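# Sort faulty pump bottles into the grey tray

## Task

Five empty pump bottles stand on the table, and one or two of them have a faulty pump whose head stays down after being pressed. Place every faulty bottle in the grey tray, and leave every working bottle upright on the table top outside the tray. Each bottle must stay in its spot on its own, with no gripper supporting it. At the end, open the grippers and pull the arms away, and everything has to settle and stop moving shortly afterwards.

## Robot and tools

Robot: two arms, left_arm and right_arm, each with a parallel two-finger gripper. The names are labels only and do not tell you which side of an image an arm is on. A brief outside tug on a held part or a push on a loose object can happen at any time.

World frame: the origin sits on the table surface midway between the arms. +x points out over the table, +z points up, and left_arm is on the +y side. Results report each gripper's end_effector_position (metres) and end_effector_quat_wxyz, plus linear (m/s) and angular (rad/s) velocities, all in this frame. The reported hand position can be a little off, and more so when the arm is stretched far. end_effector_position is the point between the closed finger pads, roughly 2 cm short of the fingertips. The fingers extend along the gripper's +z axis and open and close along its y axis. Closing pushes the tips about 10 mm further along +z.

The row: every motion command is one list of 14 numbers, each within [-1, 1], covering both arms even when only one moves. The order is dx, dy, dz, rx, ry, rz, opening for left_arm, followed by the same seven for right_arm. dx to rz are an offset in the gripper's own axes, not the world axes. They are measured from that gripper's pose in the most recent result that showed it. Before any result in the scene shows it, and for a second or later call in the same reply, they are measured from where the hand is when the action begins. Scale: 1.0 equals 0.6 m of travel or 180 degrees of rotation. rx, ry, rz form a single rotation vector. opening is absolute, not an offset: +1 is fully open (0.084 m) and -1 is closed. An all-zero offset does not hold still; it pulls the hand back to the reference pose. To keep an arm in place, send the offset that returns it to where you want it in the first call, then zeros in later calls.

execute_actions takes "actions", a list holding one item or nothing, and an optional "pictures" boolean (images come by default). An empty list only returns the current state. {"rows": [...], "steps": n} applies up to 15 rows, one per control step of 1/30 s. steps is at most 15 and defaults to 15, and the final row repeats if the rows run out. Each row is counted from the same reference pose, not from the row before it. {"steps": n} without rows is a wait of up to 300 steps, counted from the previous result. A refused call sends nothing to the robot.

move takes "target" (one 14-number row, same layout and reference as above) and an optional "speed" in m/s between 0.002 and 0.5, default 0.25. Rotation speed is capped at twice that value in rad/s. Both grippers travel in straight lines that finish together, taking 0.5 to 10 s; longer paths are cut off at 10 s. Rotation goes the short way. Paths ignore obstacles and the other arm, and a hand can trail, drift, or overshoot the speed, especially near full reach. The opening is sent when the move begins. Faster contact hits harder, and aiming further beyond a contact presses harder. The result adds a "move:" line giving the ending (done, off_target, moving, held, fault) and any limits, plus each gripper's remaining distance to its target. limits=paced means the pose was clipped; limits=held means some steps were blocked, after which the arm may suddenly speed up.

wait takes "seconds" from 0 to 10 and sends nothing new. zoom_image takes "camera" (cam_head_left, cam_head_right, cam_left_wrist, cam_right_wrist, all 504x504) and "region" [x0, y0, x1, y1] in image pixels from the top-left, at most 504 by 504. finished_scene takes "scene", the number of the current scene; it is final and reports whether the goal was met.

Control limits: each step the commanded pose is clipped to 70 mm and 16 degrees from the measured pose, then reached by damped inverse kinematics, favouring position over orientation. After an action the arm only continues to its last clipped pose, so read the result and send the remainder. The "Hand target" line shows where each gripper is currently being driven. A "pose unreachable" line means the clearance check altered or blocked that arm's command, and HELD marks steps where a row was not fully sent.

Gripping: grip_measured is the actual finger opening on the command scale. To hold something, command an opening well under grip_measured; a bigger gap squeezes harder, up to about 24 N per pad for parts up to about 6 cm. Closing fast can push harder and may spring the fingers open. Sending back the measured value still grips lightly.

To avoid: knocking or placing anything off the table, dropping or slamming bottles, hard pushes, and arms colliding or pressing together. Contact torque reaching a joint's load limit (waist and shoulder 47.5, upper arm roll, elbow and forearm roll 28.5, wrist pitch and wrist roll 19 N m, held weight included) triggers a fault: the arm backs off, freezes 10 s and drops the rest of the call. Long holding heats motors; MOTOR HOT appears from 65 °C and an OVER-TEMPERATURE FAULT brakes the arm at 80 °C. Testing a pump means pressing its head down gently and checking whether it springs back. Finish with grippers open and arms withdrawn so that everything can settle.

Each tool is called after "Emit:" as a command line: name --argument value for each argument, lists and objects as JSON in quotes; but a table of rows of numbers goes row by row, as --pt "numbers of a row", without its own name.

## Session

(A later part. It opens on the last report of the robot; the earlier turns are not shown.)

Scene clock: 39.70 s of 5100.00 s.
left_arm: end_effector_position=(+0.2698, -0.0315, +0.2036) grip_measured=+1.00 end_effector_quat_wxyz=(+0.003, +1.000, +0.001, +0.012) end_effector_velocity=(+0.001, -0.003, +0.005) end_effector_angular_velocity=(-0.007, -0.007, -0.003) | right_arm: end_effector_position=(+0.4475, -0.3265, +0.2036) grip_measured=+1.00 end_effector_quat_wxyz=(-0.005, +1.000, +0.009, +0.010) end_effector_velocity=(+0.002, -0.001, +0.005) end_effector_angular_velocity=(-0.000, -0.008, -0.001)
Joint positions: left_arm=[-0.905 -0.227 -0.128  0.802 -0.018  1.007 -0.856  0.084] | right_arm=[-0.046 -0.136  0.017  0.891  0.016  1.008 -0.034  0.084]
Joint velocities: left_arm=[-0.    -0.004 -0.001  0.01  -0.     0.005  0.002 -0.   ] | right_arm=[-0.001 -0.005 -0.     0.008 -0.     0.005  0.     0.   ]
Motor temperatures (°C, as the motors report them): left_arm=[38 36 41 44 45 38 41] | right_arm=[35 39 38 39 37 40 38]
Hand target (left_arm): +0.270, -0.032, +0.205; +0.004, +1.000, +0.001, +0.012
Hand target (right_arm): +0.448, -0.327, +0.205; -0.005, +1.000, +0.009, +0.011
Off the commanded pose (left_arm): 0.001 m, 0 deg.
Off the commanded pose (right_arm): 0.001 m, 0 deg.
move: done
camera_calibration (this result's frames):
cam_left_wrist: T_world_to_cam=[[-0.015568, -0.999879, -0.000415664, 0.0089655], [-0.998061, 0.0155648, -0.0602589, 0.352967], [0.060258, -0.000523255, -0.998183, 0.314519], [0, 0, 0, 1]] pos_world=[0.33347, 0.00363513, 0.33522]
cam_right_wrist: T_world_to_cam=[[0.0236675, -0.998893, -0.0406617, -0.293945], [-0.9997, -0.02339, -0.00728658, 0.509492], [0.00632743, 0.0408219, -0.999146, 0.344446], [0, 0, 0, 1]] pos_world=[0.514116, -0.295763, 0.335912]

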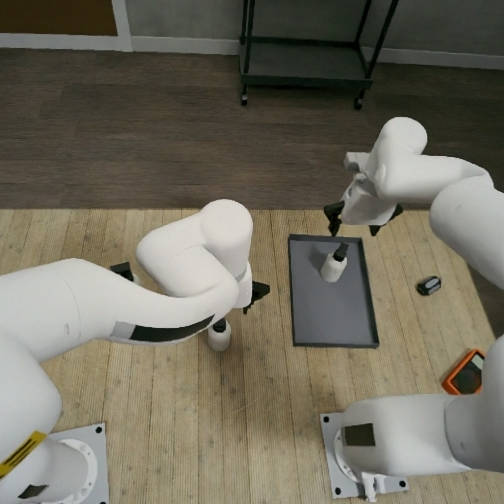

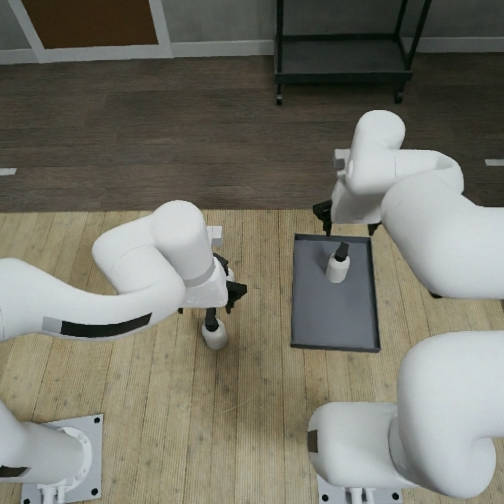

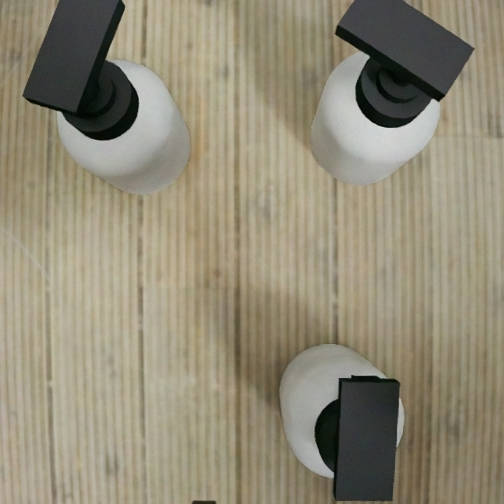

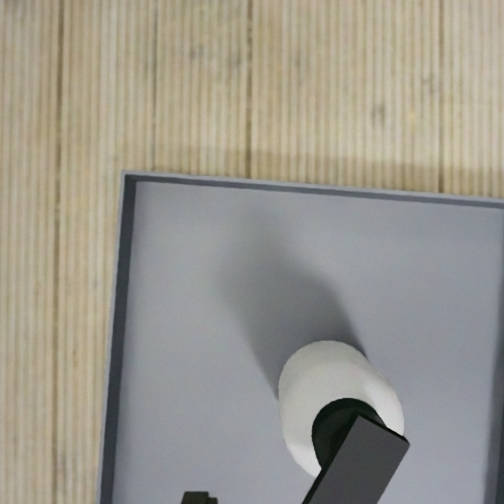

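Emit:
move --target '[0,-0.55,-0.1,0,0,0,1, -0.275,-0.492,0,0,0,0,1]' --speed 0.25

Emit:
move --target '[0,0,0,0,0,0,1, 0,0,0.205,0,0,0,1]' --speed 0.08

Emit:
move --target '[0,0,0,0,0,0,1, 0,0,0,0,0,0,-0.4]'

Emit:
move --target '[0,0,0,0,0,0,1, 0,0,-0.1,0,0,0,-0.4]' --speed 0.15

Emit:
move --target '[0,0,0,0,0,0,1, 0.09,0.47,0,0,0,0,-0.4]' --speed 0.2

Emit:
move --target '[0,0,0,0,0,0,1, 0,0,0.082,0,0,0,-0.4]' --speed 0.05

Emit:
move --target '[0,0,0,0,0,0,1, 0,0,0,0,0,0,1]'

Emit:
move --target '[0,0,0,0,0,0,1, 0,0,-0.25,0,0,0,1]' --speed 0.2

Scene clock: 44.23 s of 5100.00 s.
left_arm: end_effector_position=(+0.2674, +0.2990, +0.2611) grip_measured=+1.00 end_effector_quat_wxyz=(+0.004, +1.000, +0.001, +0.011) end_effector_velocity=(+0.001, +0.003, +0.001) end_effector_angular_velocity=(-0.002, -0.003, +0.004) | right_arm: end_effector_position=(+0.2772, -0.0337, +0.2040) grip_measured=+1.00 end_effector_quat_wxyz=(-0.007, +1.000, +0.008, +0.009) end_effector_velocity=(-0.003, +0.004, +0.001) end_effector_angular_velocity=(-0.001, -0.003, +0.009)
Joint positions: left_arm=[-0.555 -0.868  0.36   0.563  0.274  1.381 -0.197  0.084] | right_arm=[ 0.286 -0.308  0.51   0.766  0.17   1.021  0.695  0.084]
Joint velocities: left_arm=[ 0.003 -0.002  0.005  0.004  0.002  0.001  0.003  0.   ] | right_arm=[ 0.006  0.001  0.007  0.003 -0.002 -0.001  0.005 -0.   ]
Motor temperatures (°C, as the motors report them): left_arm=[38 36 41 44 45 38 41] | right_arm=[35 39 38 39 37 40 38]
Hand target (left_arm): +0.268, +0.299, +0.261; +0.004, +1.000, +0.001, +0.011
Hand target (right_arm): +0.277, -0.033, +0.204; -0.007, +1.000, +0.009, +0.009
Off the commanded pose (left_arm): 0.000 m, 0 deg.
Off the commanded pose (right_arm): 0.001 m, 0 deg.
move: done
camera_calibration (this result's frames):
cam_left_wrist: T_world_to_cam=[[-0.0163561, -0.999866, 0.000120468, 0.339459], [-0.998117, 0.0163204, -0.0591343, 0.348397], [0.0591244, -0.00108745, -0.99825, 0.37268], [0, 0, 0, 1]] pos_world=[0.331259, 0.334133, 0.392589]
cam_right_wrist: T_world_to_cam=[[0.0227964, -0.998812, -0.0430581, 0.00333155], [-0.999727, -0.0225561, -0.00605868, 0.345941], [0.00508026, 0.0431845, -0.999054, 0.334361], [0, 0, 0, 1]] pos_world=[0.344072, -0.00330851, 0.336284]

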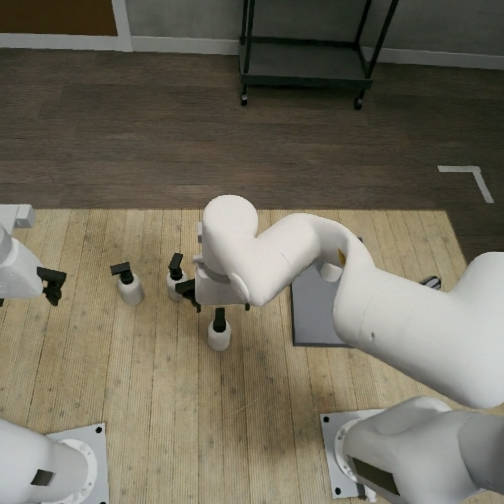

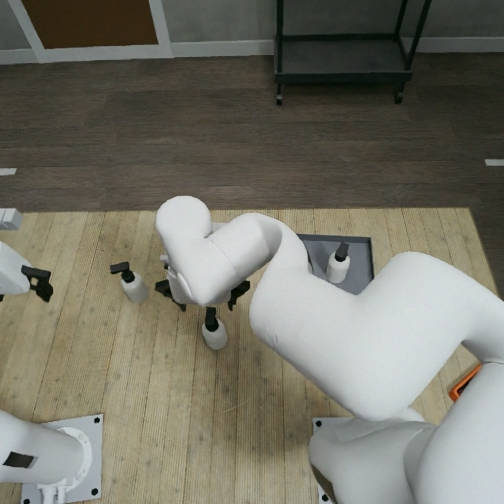

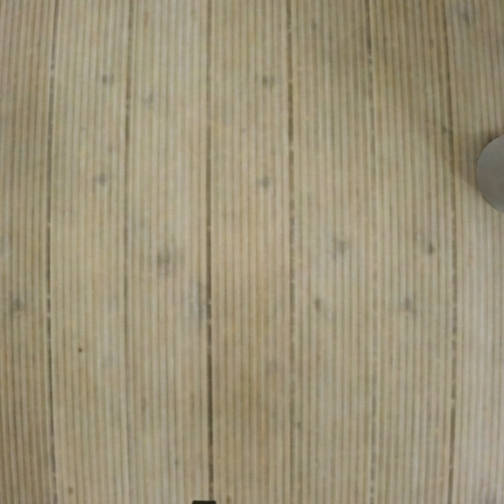

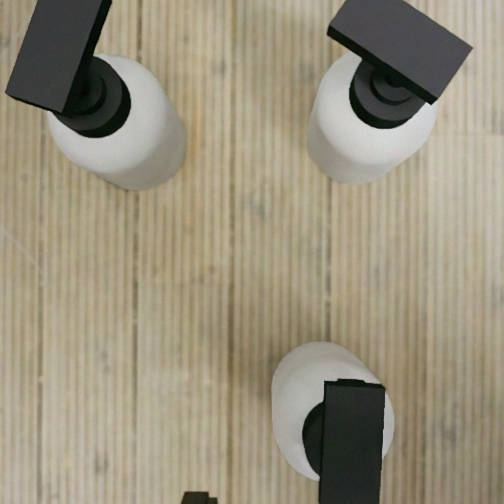

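Scene clock: 46.13 s of 5100.00 s.
left_arm: end_effector_position=(+0.2674, +0.2990, +0.2611) grip_measured=+1.00 end_effector_quat_wxyz=(+0.004, +1.000, +0.001, +0.011) end_effector_velocity=(+0.000, +0.000, +0.000) end_effector_angular_velocity=(+0.000, -0.001, -0.001) | right_arm: end_effector_position=(+0.2796, -0.0321, +0.0812) grip_measured=+1.00 end_effector_quat_wxyz=(-0.007, +1.000, +0.008, +0.009) end_effector_velocity=(-0.001, -0.001, -0.002) end_effector_angular_velocity=(-0.003, +0.000, +0.001)
Joint positions: left_arm=[-0.555 -0.868  0.36   0.563  0.274  1.381 -0.197  0.084] | right_arm=[ 0.256 -0.032  0.576  0.605  0.022  0.61   0.819  0.084]
Joint velocities: left_arm=[-0.    -0.     0.     0.001  0.     0.     0.001 -0.   ] | right_arm=[-0.     0.004  0.    -0.002 -0.007 -0.003  0.005  0.   ]
Motor temperatures (°C, as the motors report them): left_arm=[38 36 41 44 45 38 41] | right_arm=[35 39 38 39 37 40 38]
Hand target (left_arm): +0.267, +0.299, +0.261; +0.004, +1.000, +0.001, +0.011
Hand target (right_arm): +0.279, -0.032, +0.081; -0.007, +1.000, +0.008, +0.009
Off the commanded pose (left_arm): 0.000 m, 0 deg.
Off the commanded pose (right_arm): 0.000 m, 0 deg.
move: done
camera_calibration (this result's frames):
cam_left_wrist: T_world_to_cam=[[-0.0163564, -0.999866, 0.000120402, 0.339459], [-0.998117, 0.0163206, -0.0591343, 0.348397], [0.0591244, -0.0010874, -0.99825, 0.37268], [0, 0, 0, 1]] pos_world=[0.331259, 0.334133, 0.392589]
cam_right_wrist: T_world_to_cam=[[0.0225253, -0.998798, -0.0435397, -0.000277969], [-0.999731, -0.0222642, -0.00647186, 0.347582], [0.0054947, 0.0436738, -0.999031, 0.211427], [0, 0, 0, 1]] pos_world=[0.346333, -0.0017728, 0.213459]

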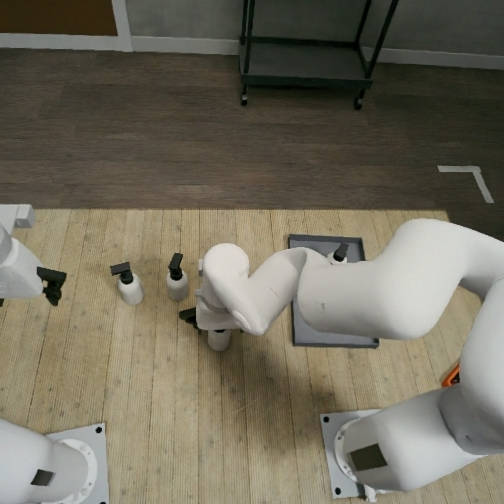

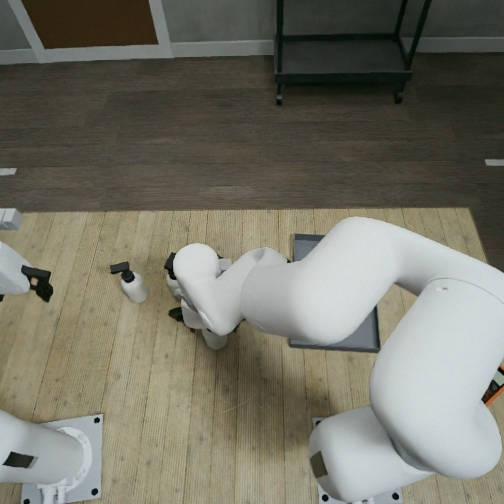

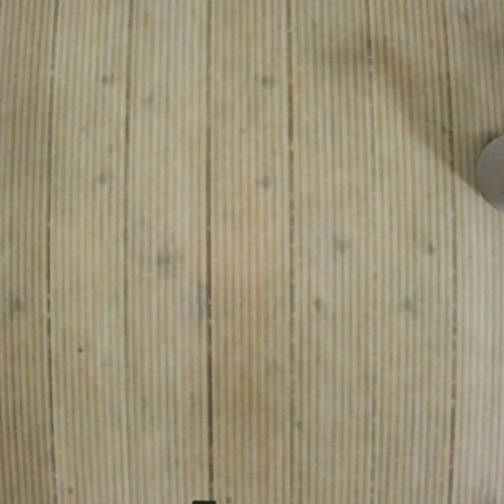

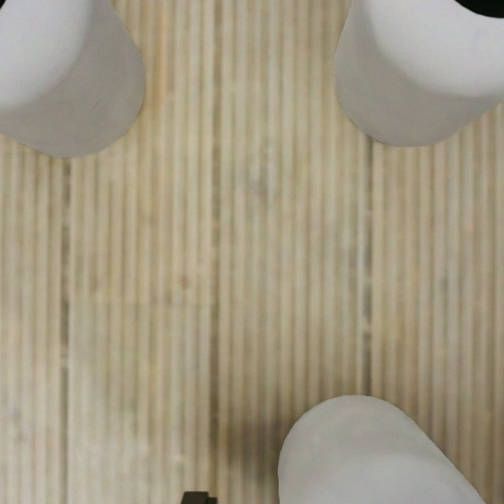

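Scene clock: 46.63 s of 5100.00 s.
left_arm: end_effector_position=(+0.2674, +0.2990, +0.2611) grip_measured=+1.00 end_effector_quat_wxyz=(+0.004, +1.000, +0.001, +0.011) end_effector_velocity=(-0.000, -0.000, -0.000) end_effector_angular_velocity=(+0.001, -0.000, -0.001) | right_arm: end_effector_position=(+0.2799, -0.0318, +0.0815) grip_measured=+0.09 end_effector_quat_wxyz=(-0.007, +1.000, +0.008, +0.010) end_effector_velocity=(-0.001, -0.001, -0.001) end_effector_angular_velocity=(-0.002, +0.002, +0.001)
Joint positions: left_arm=[-0.555 -0.868  0.36   0.563  0.274  1.381 -0.197  0.084] | right_arm=[ 0.256 -0.033  0.575  0.606  0.022  0.609  0.819  0.048]
Joint velocities: left_arm=[-0.    -0.    -0.    -0.     0.    -0.     0.001 -0.   ] | right_arm=[ 0.001  0.    -0.    -0.002 -0.     0.     0.001  0.   ]
Motor temperatures (°C, as the motors report them): left_arm=[38 36 41 44 45 38 41] | right_arm=[35 39 38 39 37 40 38]
Hand target (left_arm): +0.267, +0.299, +0.261; +0.004, +1.000, +0.001, +0.011
Hand target (right_arm): +0.280, -0.032, +0.081; -0.007, +1.000, +0.008, +0.009
Off the commanded pose (left_arm): 0.000 m, 0 deg.
Off the commanded pose (right_arm): 0.001 m, 0 deg.
move: done
camera_calibration (this result's frames):
cam_left_wrist: T_world_to_cam=[[-0.0163562, -0.999866, 0.000120369, 0.339459], [-0.998117, 0.0163205, -0.0591343, 0.348397], [0.0591244, -0.00108735, -0.99825, 0.37268], [0, 0, 0, 1]] pos_world=[0.331259, 0.334133, 0.392589]
cam_right_wrist: T_world_to_cam=[[0.022507, -0.998766, -0.0442788, 0.0000677087], [-0.999726, -0.0222, -0.00741401, 0.347991], [0.00642187, 0.0444336, -0.998992, 0.211524], [0, 0, 0, 1]] pos_world=[0.346536, -0.00160573, 0.213894]

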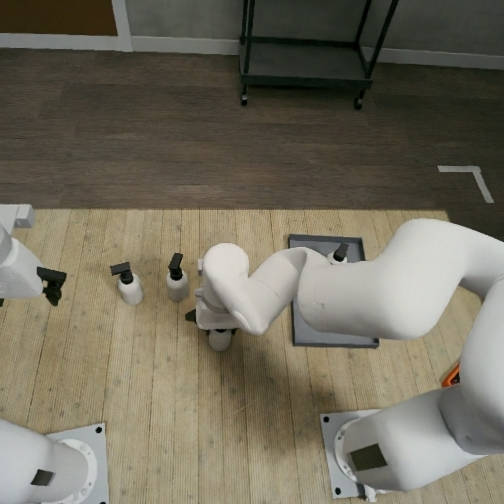

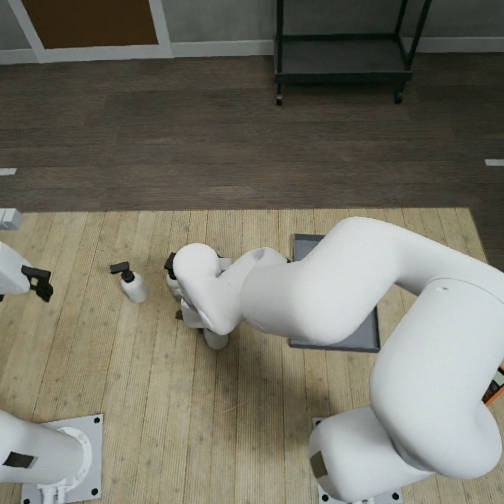

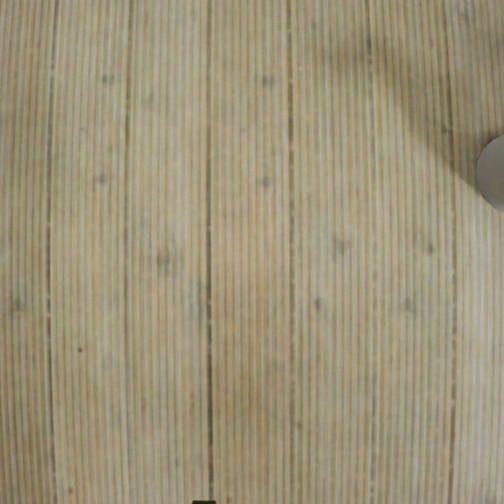

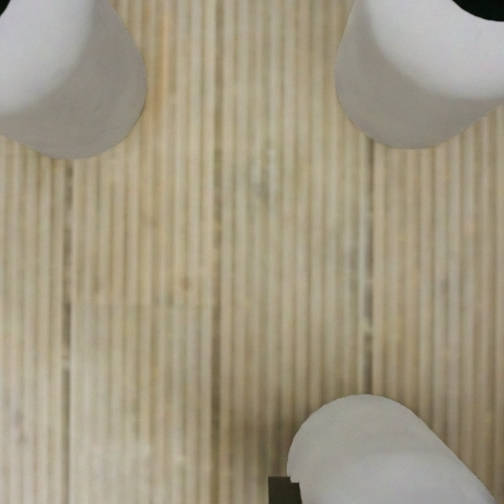

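Scene clock: 47.47 s of 5100.00 s.
left_arm: end_effector_position=(+0.2674, +0.2990, +0.2611) grip_measured=+1.00 end_effector_quat_wxyz=(+0.004, +1.000, +0.001, +0.011) end_effector_velocity=(+0.000, +0.000, +0.000) end_effector_angular_velocity=(-0.000, -0.000, -0.001) | right_arm: end_effector_position=(+0.2785, -0.0328, +0.1411) grip_measured=+0.09 end_effector_quat_wxyz=(-0.007, +1.000, +0.008, +0.009) end_effector_velocity=(+0.001, +0.002, +0.003) end_effector_angular_velocity=(+0.004, -0.003, -0.002)
Joint positions: left_arm=[-0.555 -0.868  0.36   0.563  0.274  1.381 -0.197  0.084] | right_arm=[ 0.271 -0.196  0.553  0.665  0.134  0.814  0.731  0.048]
Joint velocities: left_arm=[-0.     0.     0.001  0.001  0.    -0.     0.001 -0.   ] | right_arm=[ 0.001 -0.004 -0.002  0.006  0.002  0.004  0.001 -0.   ]
Motor temperatures (°C, as the motors report them): left_arm=[38 36 41 44 45 38 41] | right_arm=[35 39 38 39 37 40 38]
Hand target (left_arm): +0.267, +0.299, +0.261; +0.004, +1.000, +0.001, +0.011
Hand target (right_arm): +0.279, -0.033, +0.142; -0.007, +1.000, +0.008, +0.010
Off the commanded pose (left_arm): 0.000 m, 0 deg.
Off the commanded pose (right_arm): 0.000 m, 0 deg.
move: done
camera_calibration (this result's frames):
cam_left_wrist: T_world_to_cam=[[-0.0163561, -0.999866, 0.000120391, 0.339459], [-0.998117, 0.0163204, -0.0591342, 0.348397], [0.0591244, -0.00108737, -0.99825, 0.37268], [0, 0, 0, 1]] pos_world=[0.331259, 0.334133, 0.392589]
cam_right_wrist: T_world_to_cam=[[0.0226321, -0.998791, -0.0436357, 0.00162152], [-0.999728, -0.0223682, -0.00652616, 0.346921], [0.00554222, 0.0437716, -0.999026, 0.271346], [0, 0, 0, 1]] pos_world=[0.345287, -0.00249767, 0.273416]

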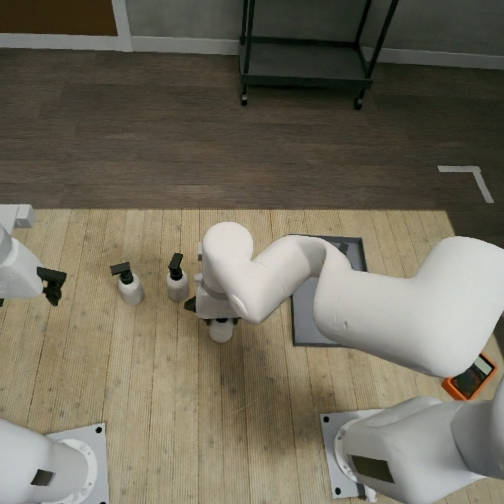

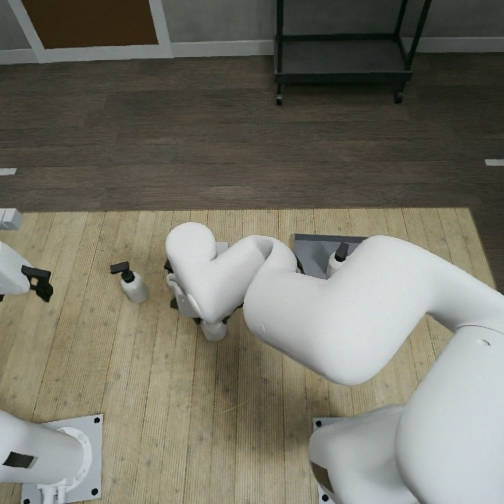

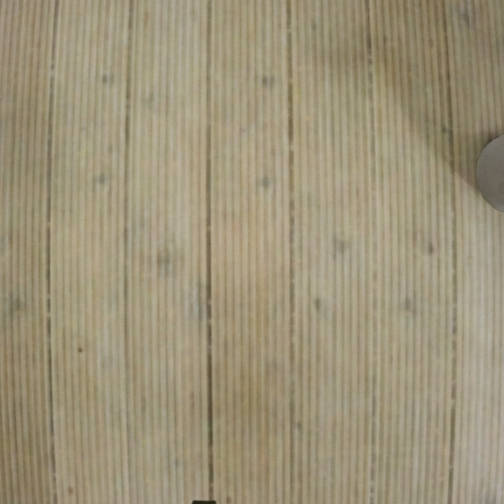

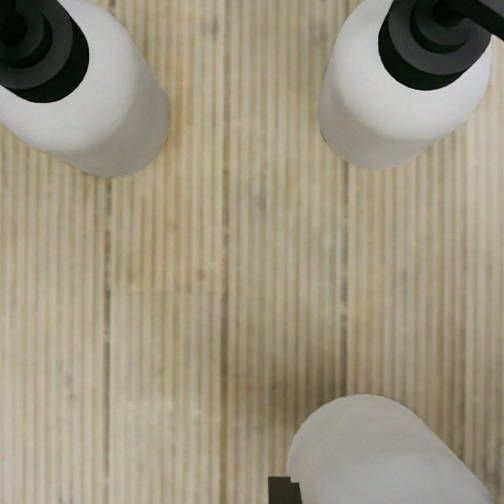

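Scene clock: 49.33 s of 5100.00 s.
left_arm: end_effector_position=(+0.2674, +0.2990, +0.2611) grip_measured=+1.00 end_effector_quat_wxyz=(+0.004, +1.000, +0.001, +0.011) end_effector_velocity=(+0.000, -0.000, +0.000) end_effector_angular_velocity=(+0.000, -0.000, +0.000) | right_arm: end_effector_position=(+0.3375, -0.3144, +0.1390) grip_measured=+0.09 end_effector_quat_wxyz=(-0.006, +1.000, +0.009, +0.010) end_effector_velocity=(+0.001, -0.002, +0.000) end_effector_angular_velocity=(+0.000, -0.001, +0.000)
Joint positions: left_arm=[-0.555 -0.868  0.36   0.563  0.274  1.381 -0.197  0.084] | right_arm=[-0.029 -0.427  0.037  0.427  0.036  0.834 -0.015  0.048]
Joint velocities: left_arm=[-0. -0. -0.  0.  0. -0. -0.  0.] | right_arm=[-0.003  0.001 -0.004  0.002 -0.001 -0.    -0.006 -0.   ]
Motor temperatures (°C, as the motors report them): left_arm=[38 36 41 44 45 38 41] | right_arm=[35 39 38 39 37 40 38]
Hand target (left_arm): +0.267, +0.299, +0.261; +0.004, +1.000, +0.001, +0.011
Hand target (right_arm): +0.338, -0.315, +0.139; -0.006, +1.000, +0.008, +0.010
Off the commanded pose (left_arm): 0.000 m, 0 deg.
Off the commanded pose (right_arm): 0.001 m, 0 deg.
move: done
camera_calibration (this result's frames):
cam_left_wrist: T_world_to_cam=[[-0.0163561, -0.999866, 0.000120526, 0.339459], [-0.998117, 0.0163204, -0.059134, 0.348397], [0.0591242, -0.0010875, -0.99825, 0.37268], [0, 0, 0, 1]] pos_world=[0.331259, 0.334133, 0.392589]
cam_right_wrist: T_world_to_cam=[[0.0235181, -0.998858, -0.0415787, -0.281652], [-0.999701, -0.023221, -0.00761374, 0.399447], [0.00663955, 0.0417454, -0.999106, 0.280202], [0, 0, 0, 1]] pos_world=[0.404091, -0.283752, 0.271282]

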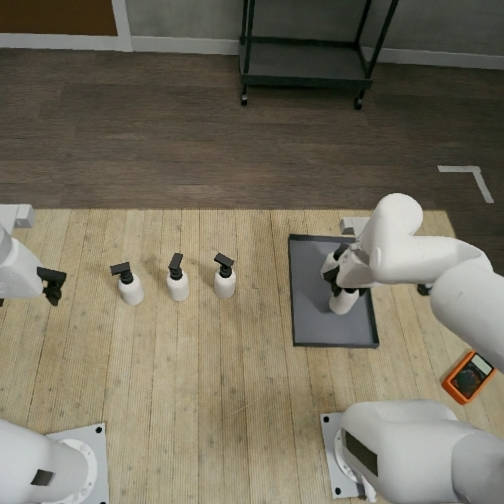

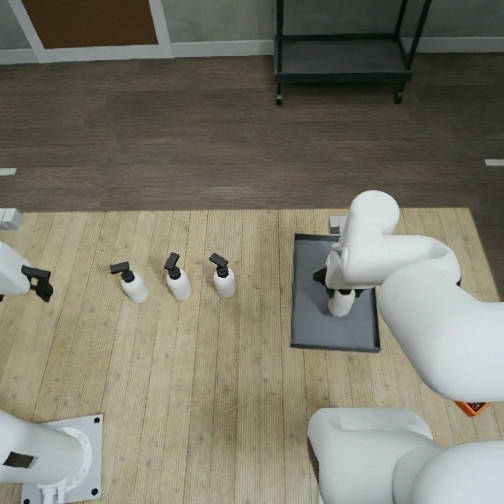

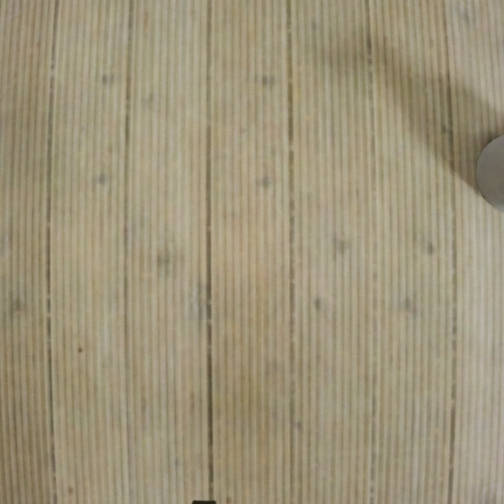

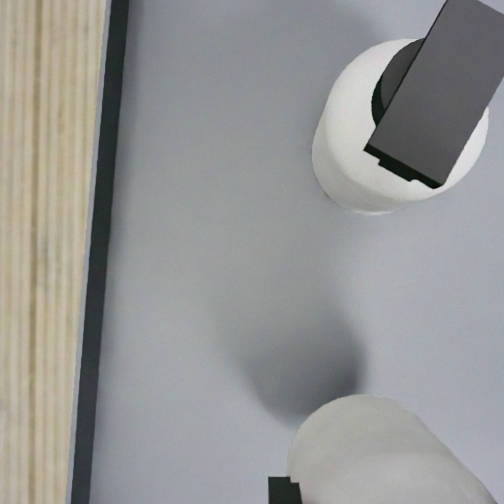

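Scene clock: 50.63 s of 5100.00 s.
left_arm: end_effector_position=(+0.2674, +0.2990, +0.2611) grip_measured=+1.00 end_effector_quat_wxyz=(+0.004, +1.000, +0.001, +0.011) end_effector_velocity=(+0.000, +0.000, +0.000) end_effector_angular_velocity=(-0.001, -0.000, +0.002) | right_arm: end_effector_position=(+0.3386, -0.3138, +0.0899) grip_measured=+0.09 end_effector_quat_wxyz=(-0.006, +1.000, +0.009, +0.010) end_effector_velocity=(+0.002, -0.000, +0.000) end_effector_angular_velocity=(+0.000, -0.005, -0.002)
Joint positions: left_arm=[-0.555 -0.868  0.36   0.563  0.274  1.381 -0.197  0.084] | right_arm=[-0.028 -0.295  0.041  0.366  0.038  0.64  -0.015  0.048]
Joint velocities: left_arm=[-0.     0.     0.001  0.001  0.     0.    -0.001 -0.   ] | right_arm=[-0.001  0.003  0.     0.002  0.001 -0.006  0.001 -0.   ]
Motor temperatures (°C, as the motors report them): left_arm=[38 36 41 44 45 38 41] | right_arm=[35 39 38 39 37 40 38]
Hand target (left_arm): +0.267, +0.299, +0.261; +0.004, +1.000, +0.001, +0.011
Hand target (right_arm): +0.338, -0.314, +0.090; -0.006, +1.000, +0.009, +0.010
Off the commanded pose (left_arm): 0.000 m, 0 deg.
Off the commanded pose (right_arm): 0.000 m, 0 deg.
move: done
camera_calibration (this result's frames):
cam_left_wrist: T_world_to_cam=[[-0.0163561, -0.999866, 0.000120348, 0.339459], [-0.998117, 0.0163204, -0.059134, 0.348397], [0.0591241, -0.00108732, -0.99825, 0.37268], [0, 0, 0, 1]] pos_world=[0.331259, 0.334133, 0.392589]
cam_right_wrist: T_world_to_cam=[[0.023461, -0.998866, -0.0414249, -0.283172], [-0.9997, -0.0231481, -0.00801628, 0.400197], [0.00704828, 0.0416005, -0.999109, 0.23097], [0, 0, 0, 1]] pos_world=[0.405093, -0.283195, 0.222242]

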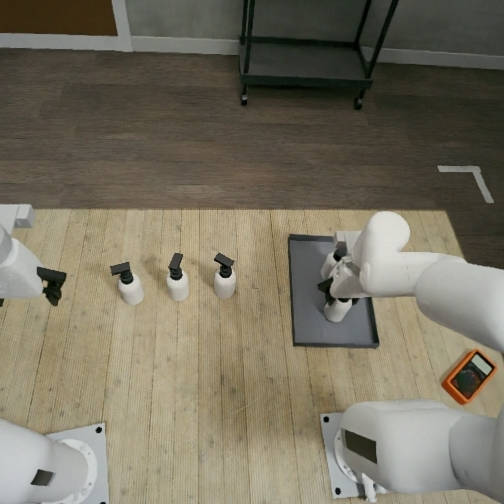

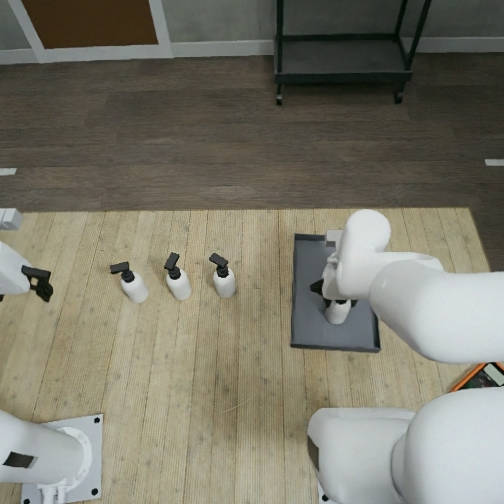

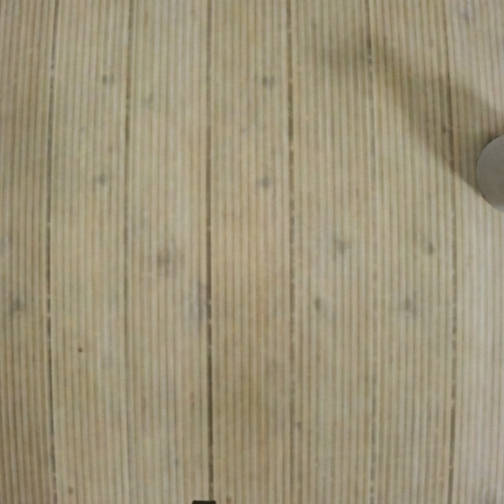

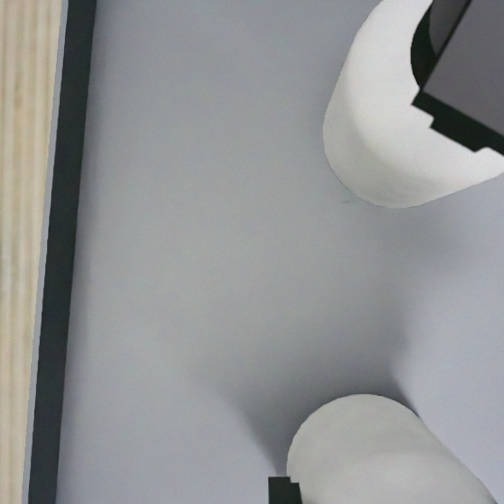

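Scene clock: 51.13 s of 5100.00 s.
left_arm: end_effector_position=(+0.2674, +0.2990, +0.2611) grip_measured=+1.00 end_effector_quat_wxyz=(+0.004, +1.000, +0.001, +0.011) end_effector_velocity=(+0.000, +0.000, +0.001) end_effector_angular_velocity=(-0.000, -0.002, +0.001) | right_arm: end_effector_position=(+0.3386, -0.3138, +0.0899) grip_measured=+1.00 end_effector_quat_wxyz=(-0.006, +1.000, +0.009, +0.010) end_effector_velocity=(+0.000, -0.000, -0.000) end_effector_angular_velocity=(+0.000, -0.001, -0.000)
Joint positions: left_arm=[-0.555 -0.868  0.36   0.563  0.274  1.381 -0.197  0.084] | right_arm=[-0.028 -0.295  0.041  0.366  0.038  0.64  -0.015  0.084]
Joint velocities: left_arm=[-0.    -0.    -0.     0.002 -0.    -0.    -0.001  0.   ] | right_arm=[-0.001  0.     0.    -0.     0.    -0.001 -0.    -0.   ]
Motor temperatures (°C, as the motors report them): left_arm=[38 36 41 44 45 38 41] | right_arm=[35 39 38 39 37 40 38]
Hand target (left_arm): +0.267, +0.299, +0.261; +0.004, +1.000, +0.001, +0.011
Hand target (right_arm): +0.339, -0.314, +0.090; -0.006, +1.000, +0.009, +0.010
Off the commanded pose (left_arm): 0.000 m, 0 deg.
Off the commanded pose (right_arm): 0.000 m, 0 deg.
move: done
camera_calibration (this result's frames):
cam_left_wrist: T_world_to_cam=[[-0.0163558, -0.999866, 0.000120367, 0.339459], [-0.998117, 0.0163201, -0.0591341, 0.348397], [0.0591243, -0.00108733, -0.99825, 0.37268], [0, 0, 0, 1]] pos_world=[0.331259, 0.334133, 0.392589]
cam_right_wrist: T_world_to_cam=[[0.0234615, -0.998866, -0.0414242, -0.283172], [-0.9997, -0.0231475, -0.00804521, 0.400206], [0.00707722, 0.0416006, -0.999109, 0.23097], [0, 0, 0, 1]] pos_world=[0.405095, -0.283195, 0.222254]

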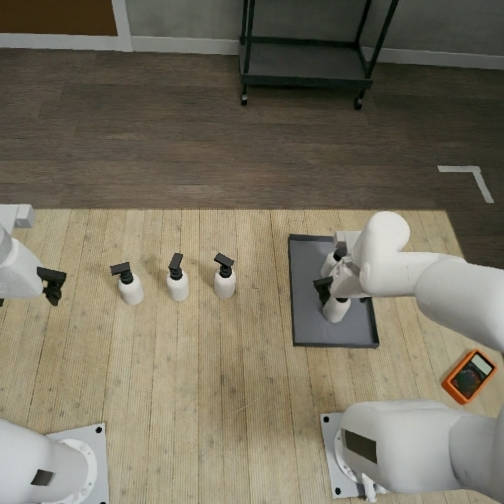

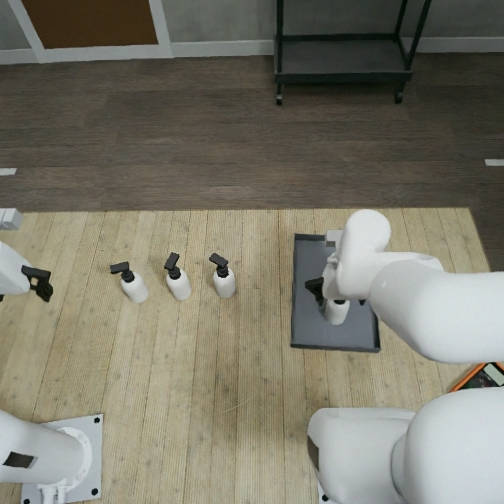

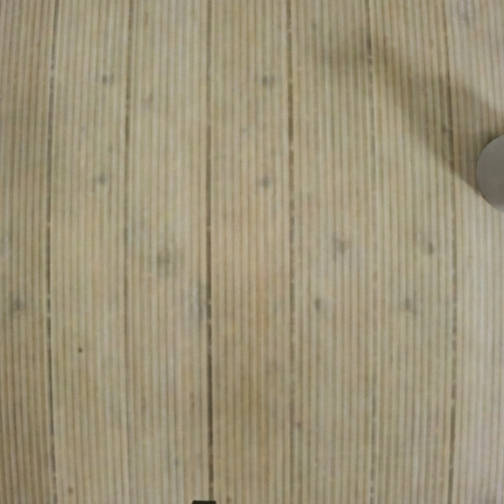

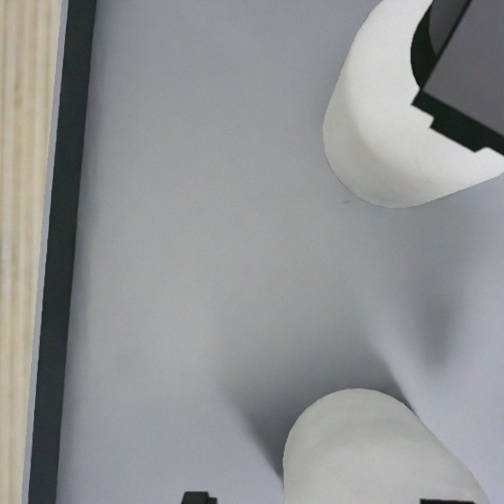

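Scene clock: 52.30 s of 5100.00 s.
left_arm: end_effector_position=(+0.2674, +0.2990, +0.2611) grip_measured=+1.00 end_effector_quat_wxyz=(+0.004, +1.000, +0.001, +0.011) end_effector_velocity=(-0.000, +0.000, -0.001) end_effector_angular_velocity=(+0.000, +0.001, -0.001) | right_arm: end_effector_position=(+0.3354, -0.3156, +0.2393) grip_measured=+1.00 end_effector_quat_wxyz=(-0.006, +1.000, +0.009, +0.009) end_effector_velocity=(+0.001, -0.000, +0.004) end_effector_angular_velocity=(+0.000, -0.006, -0.001)
Joint positions: left_arm=[-0.555 -0.868  0.36   0.563  0.274  1.381 -0.197  0.084] | right_arm=[-0.032 -0.569  0.029  0.629  0.029  1.178 -0.014  0.084]
Joint velocities: left_arm=[-0.    -0.     0.001 -0.001  0.     0.     0.001 -0.   ] | right_arm=[-0.001 -0.003 -0.     0.008 -0.     0.005 -0.    -0.   ]
Motor temperatures (°C, as the motors report them): left_arm=[38 36 41 44 45 38 41] | right_arm=[35 39 38 39 37 40 38]
Hand target (left_arm): +0.267, +0.299, +0.261; +0.004, +1.000, +0.001, +0.011
Hand target (right_arm): +0.336, -0.316, +0.240; -0.006, +1.000, +0.009, +0.010
Off the commanded pose (left_arm): 0.000 m, 0 deg.
Off the commanded pose (right_arm): 0.001 m, 0 deg.
move: done
camera_calibration (this result's frames):
cam_left_wrist: T_world_to_cam=[[-0.0163556, -0.999866, 0.000120448, 0.339459], [-0.998117, 0.0163199, -0.0591341, 0.348397], [0.0591242, -0.0010874, -0.99825, 0.37268], [0, 0, 0, 1]] pos_world=[0.331259, 0.334133, 0.392589]
cam_right_wrist: T_world_to_cam=[[0.0235442, -0.998852, -0.0417247, -0.278587], [-0.999708, -0.0232972, -0.00639599, 0.397731], [0.00541658, 0.0418631, -0.999109, 0.38097], [0, 0, 0, 1]] pos_world=[0.402111, -0.28495, 0.37155]

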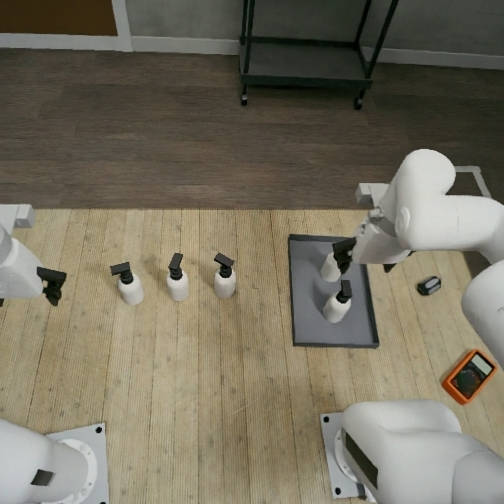

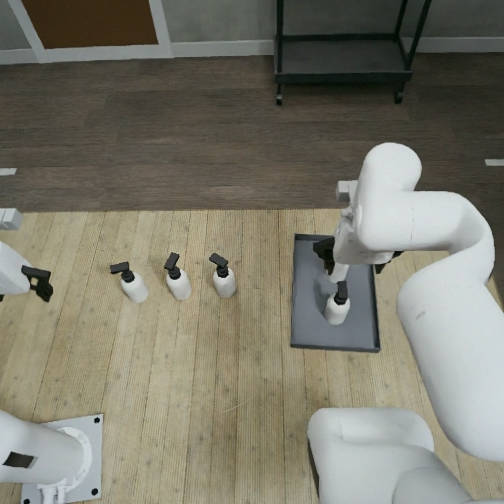

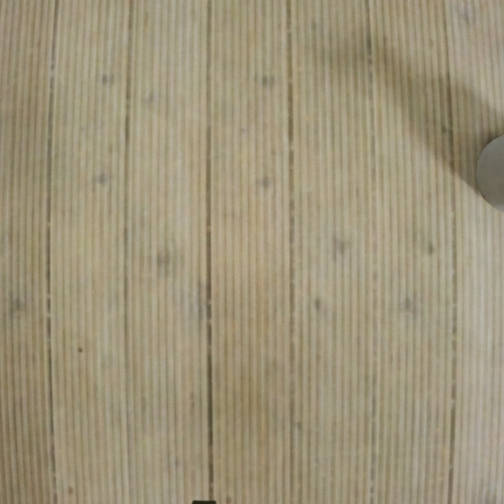

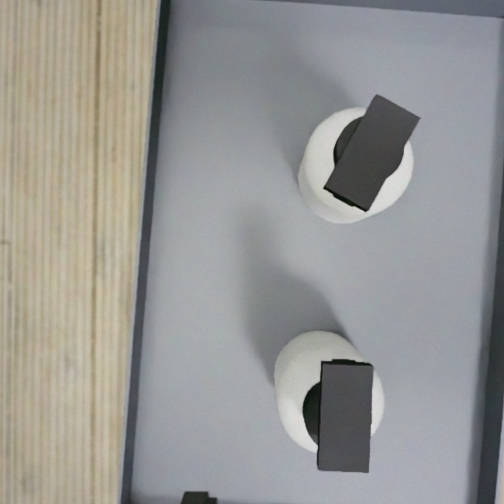

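Emit:
finished_scene --scene 2

The scene is finished: the task was done.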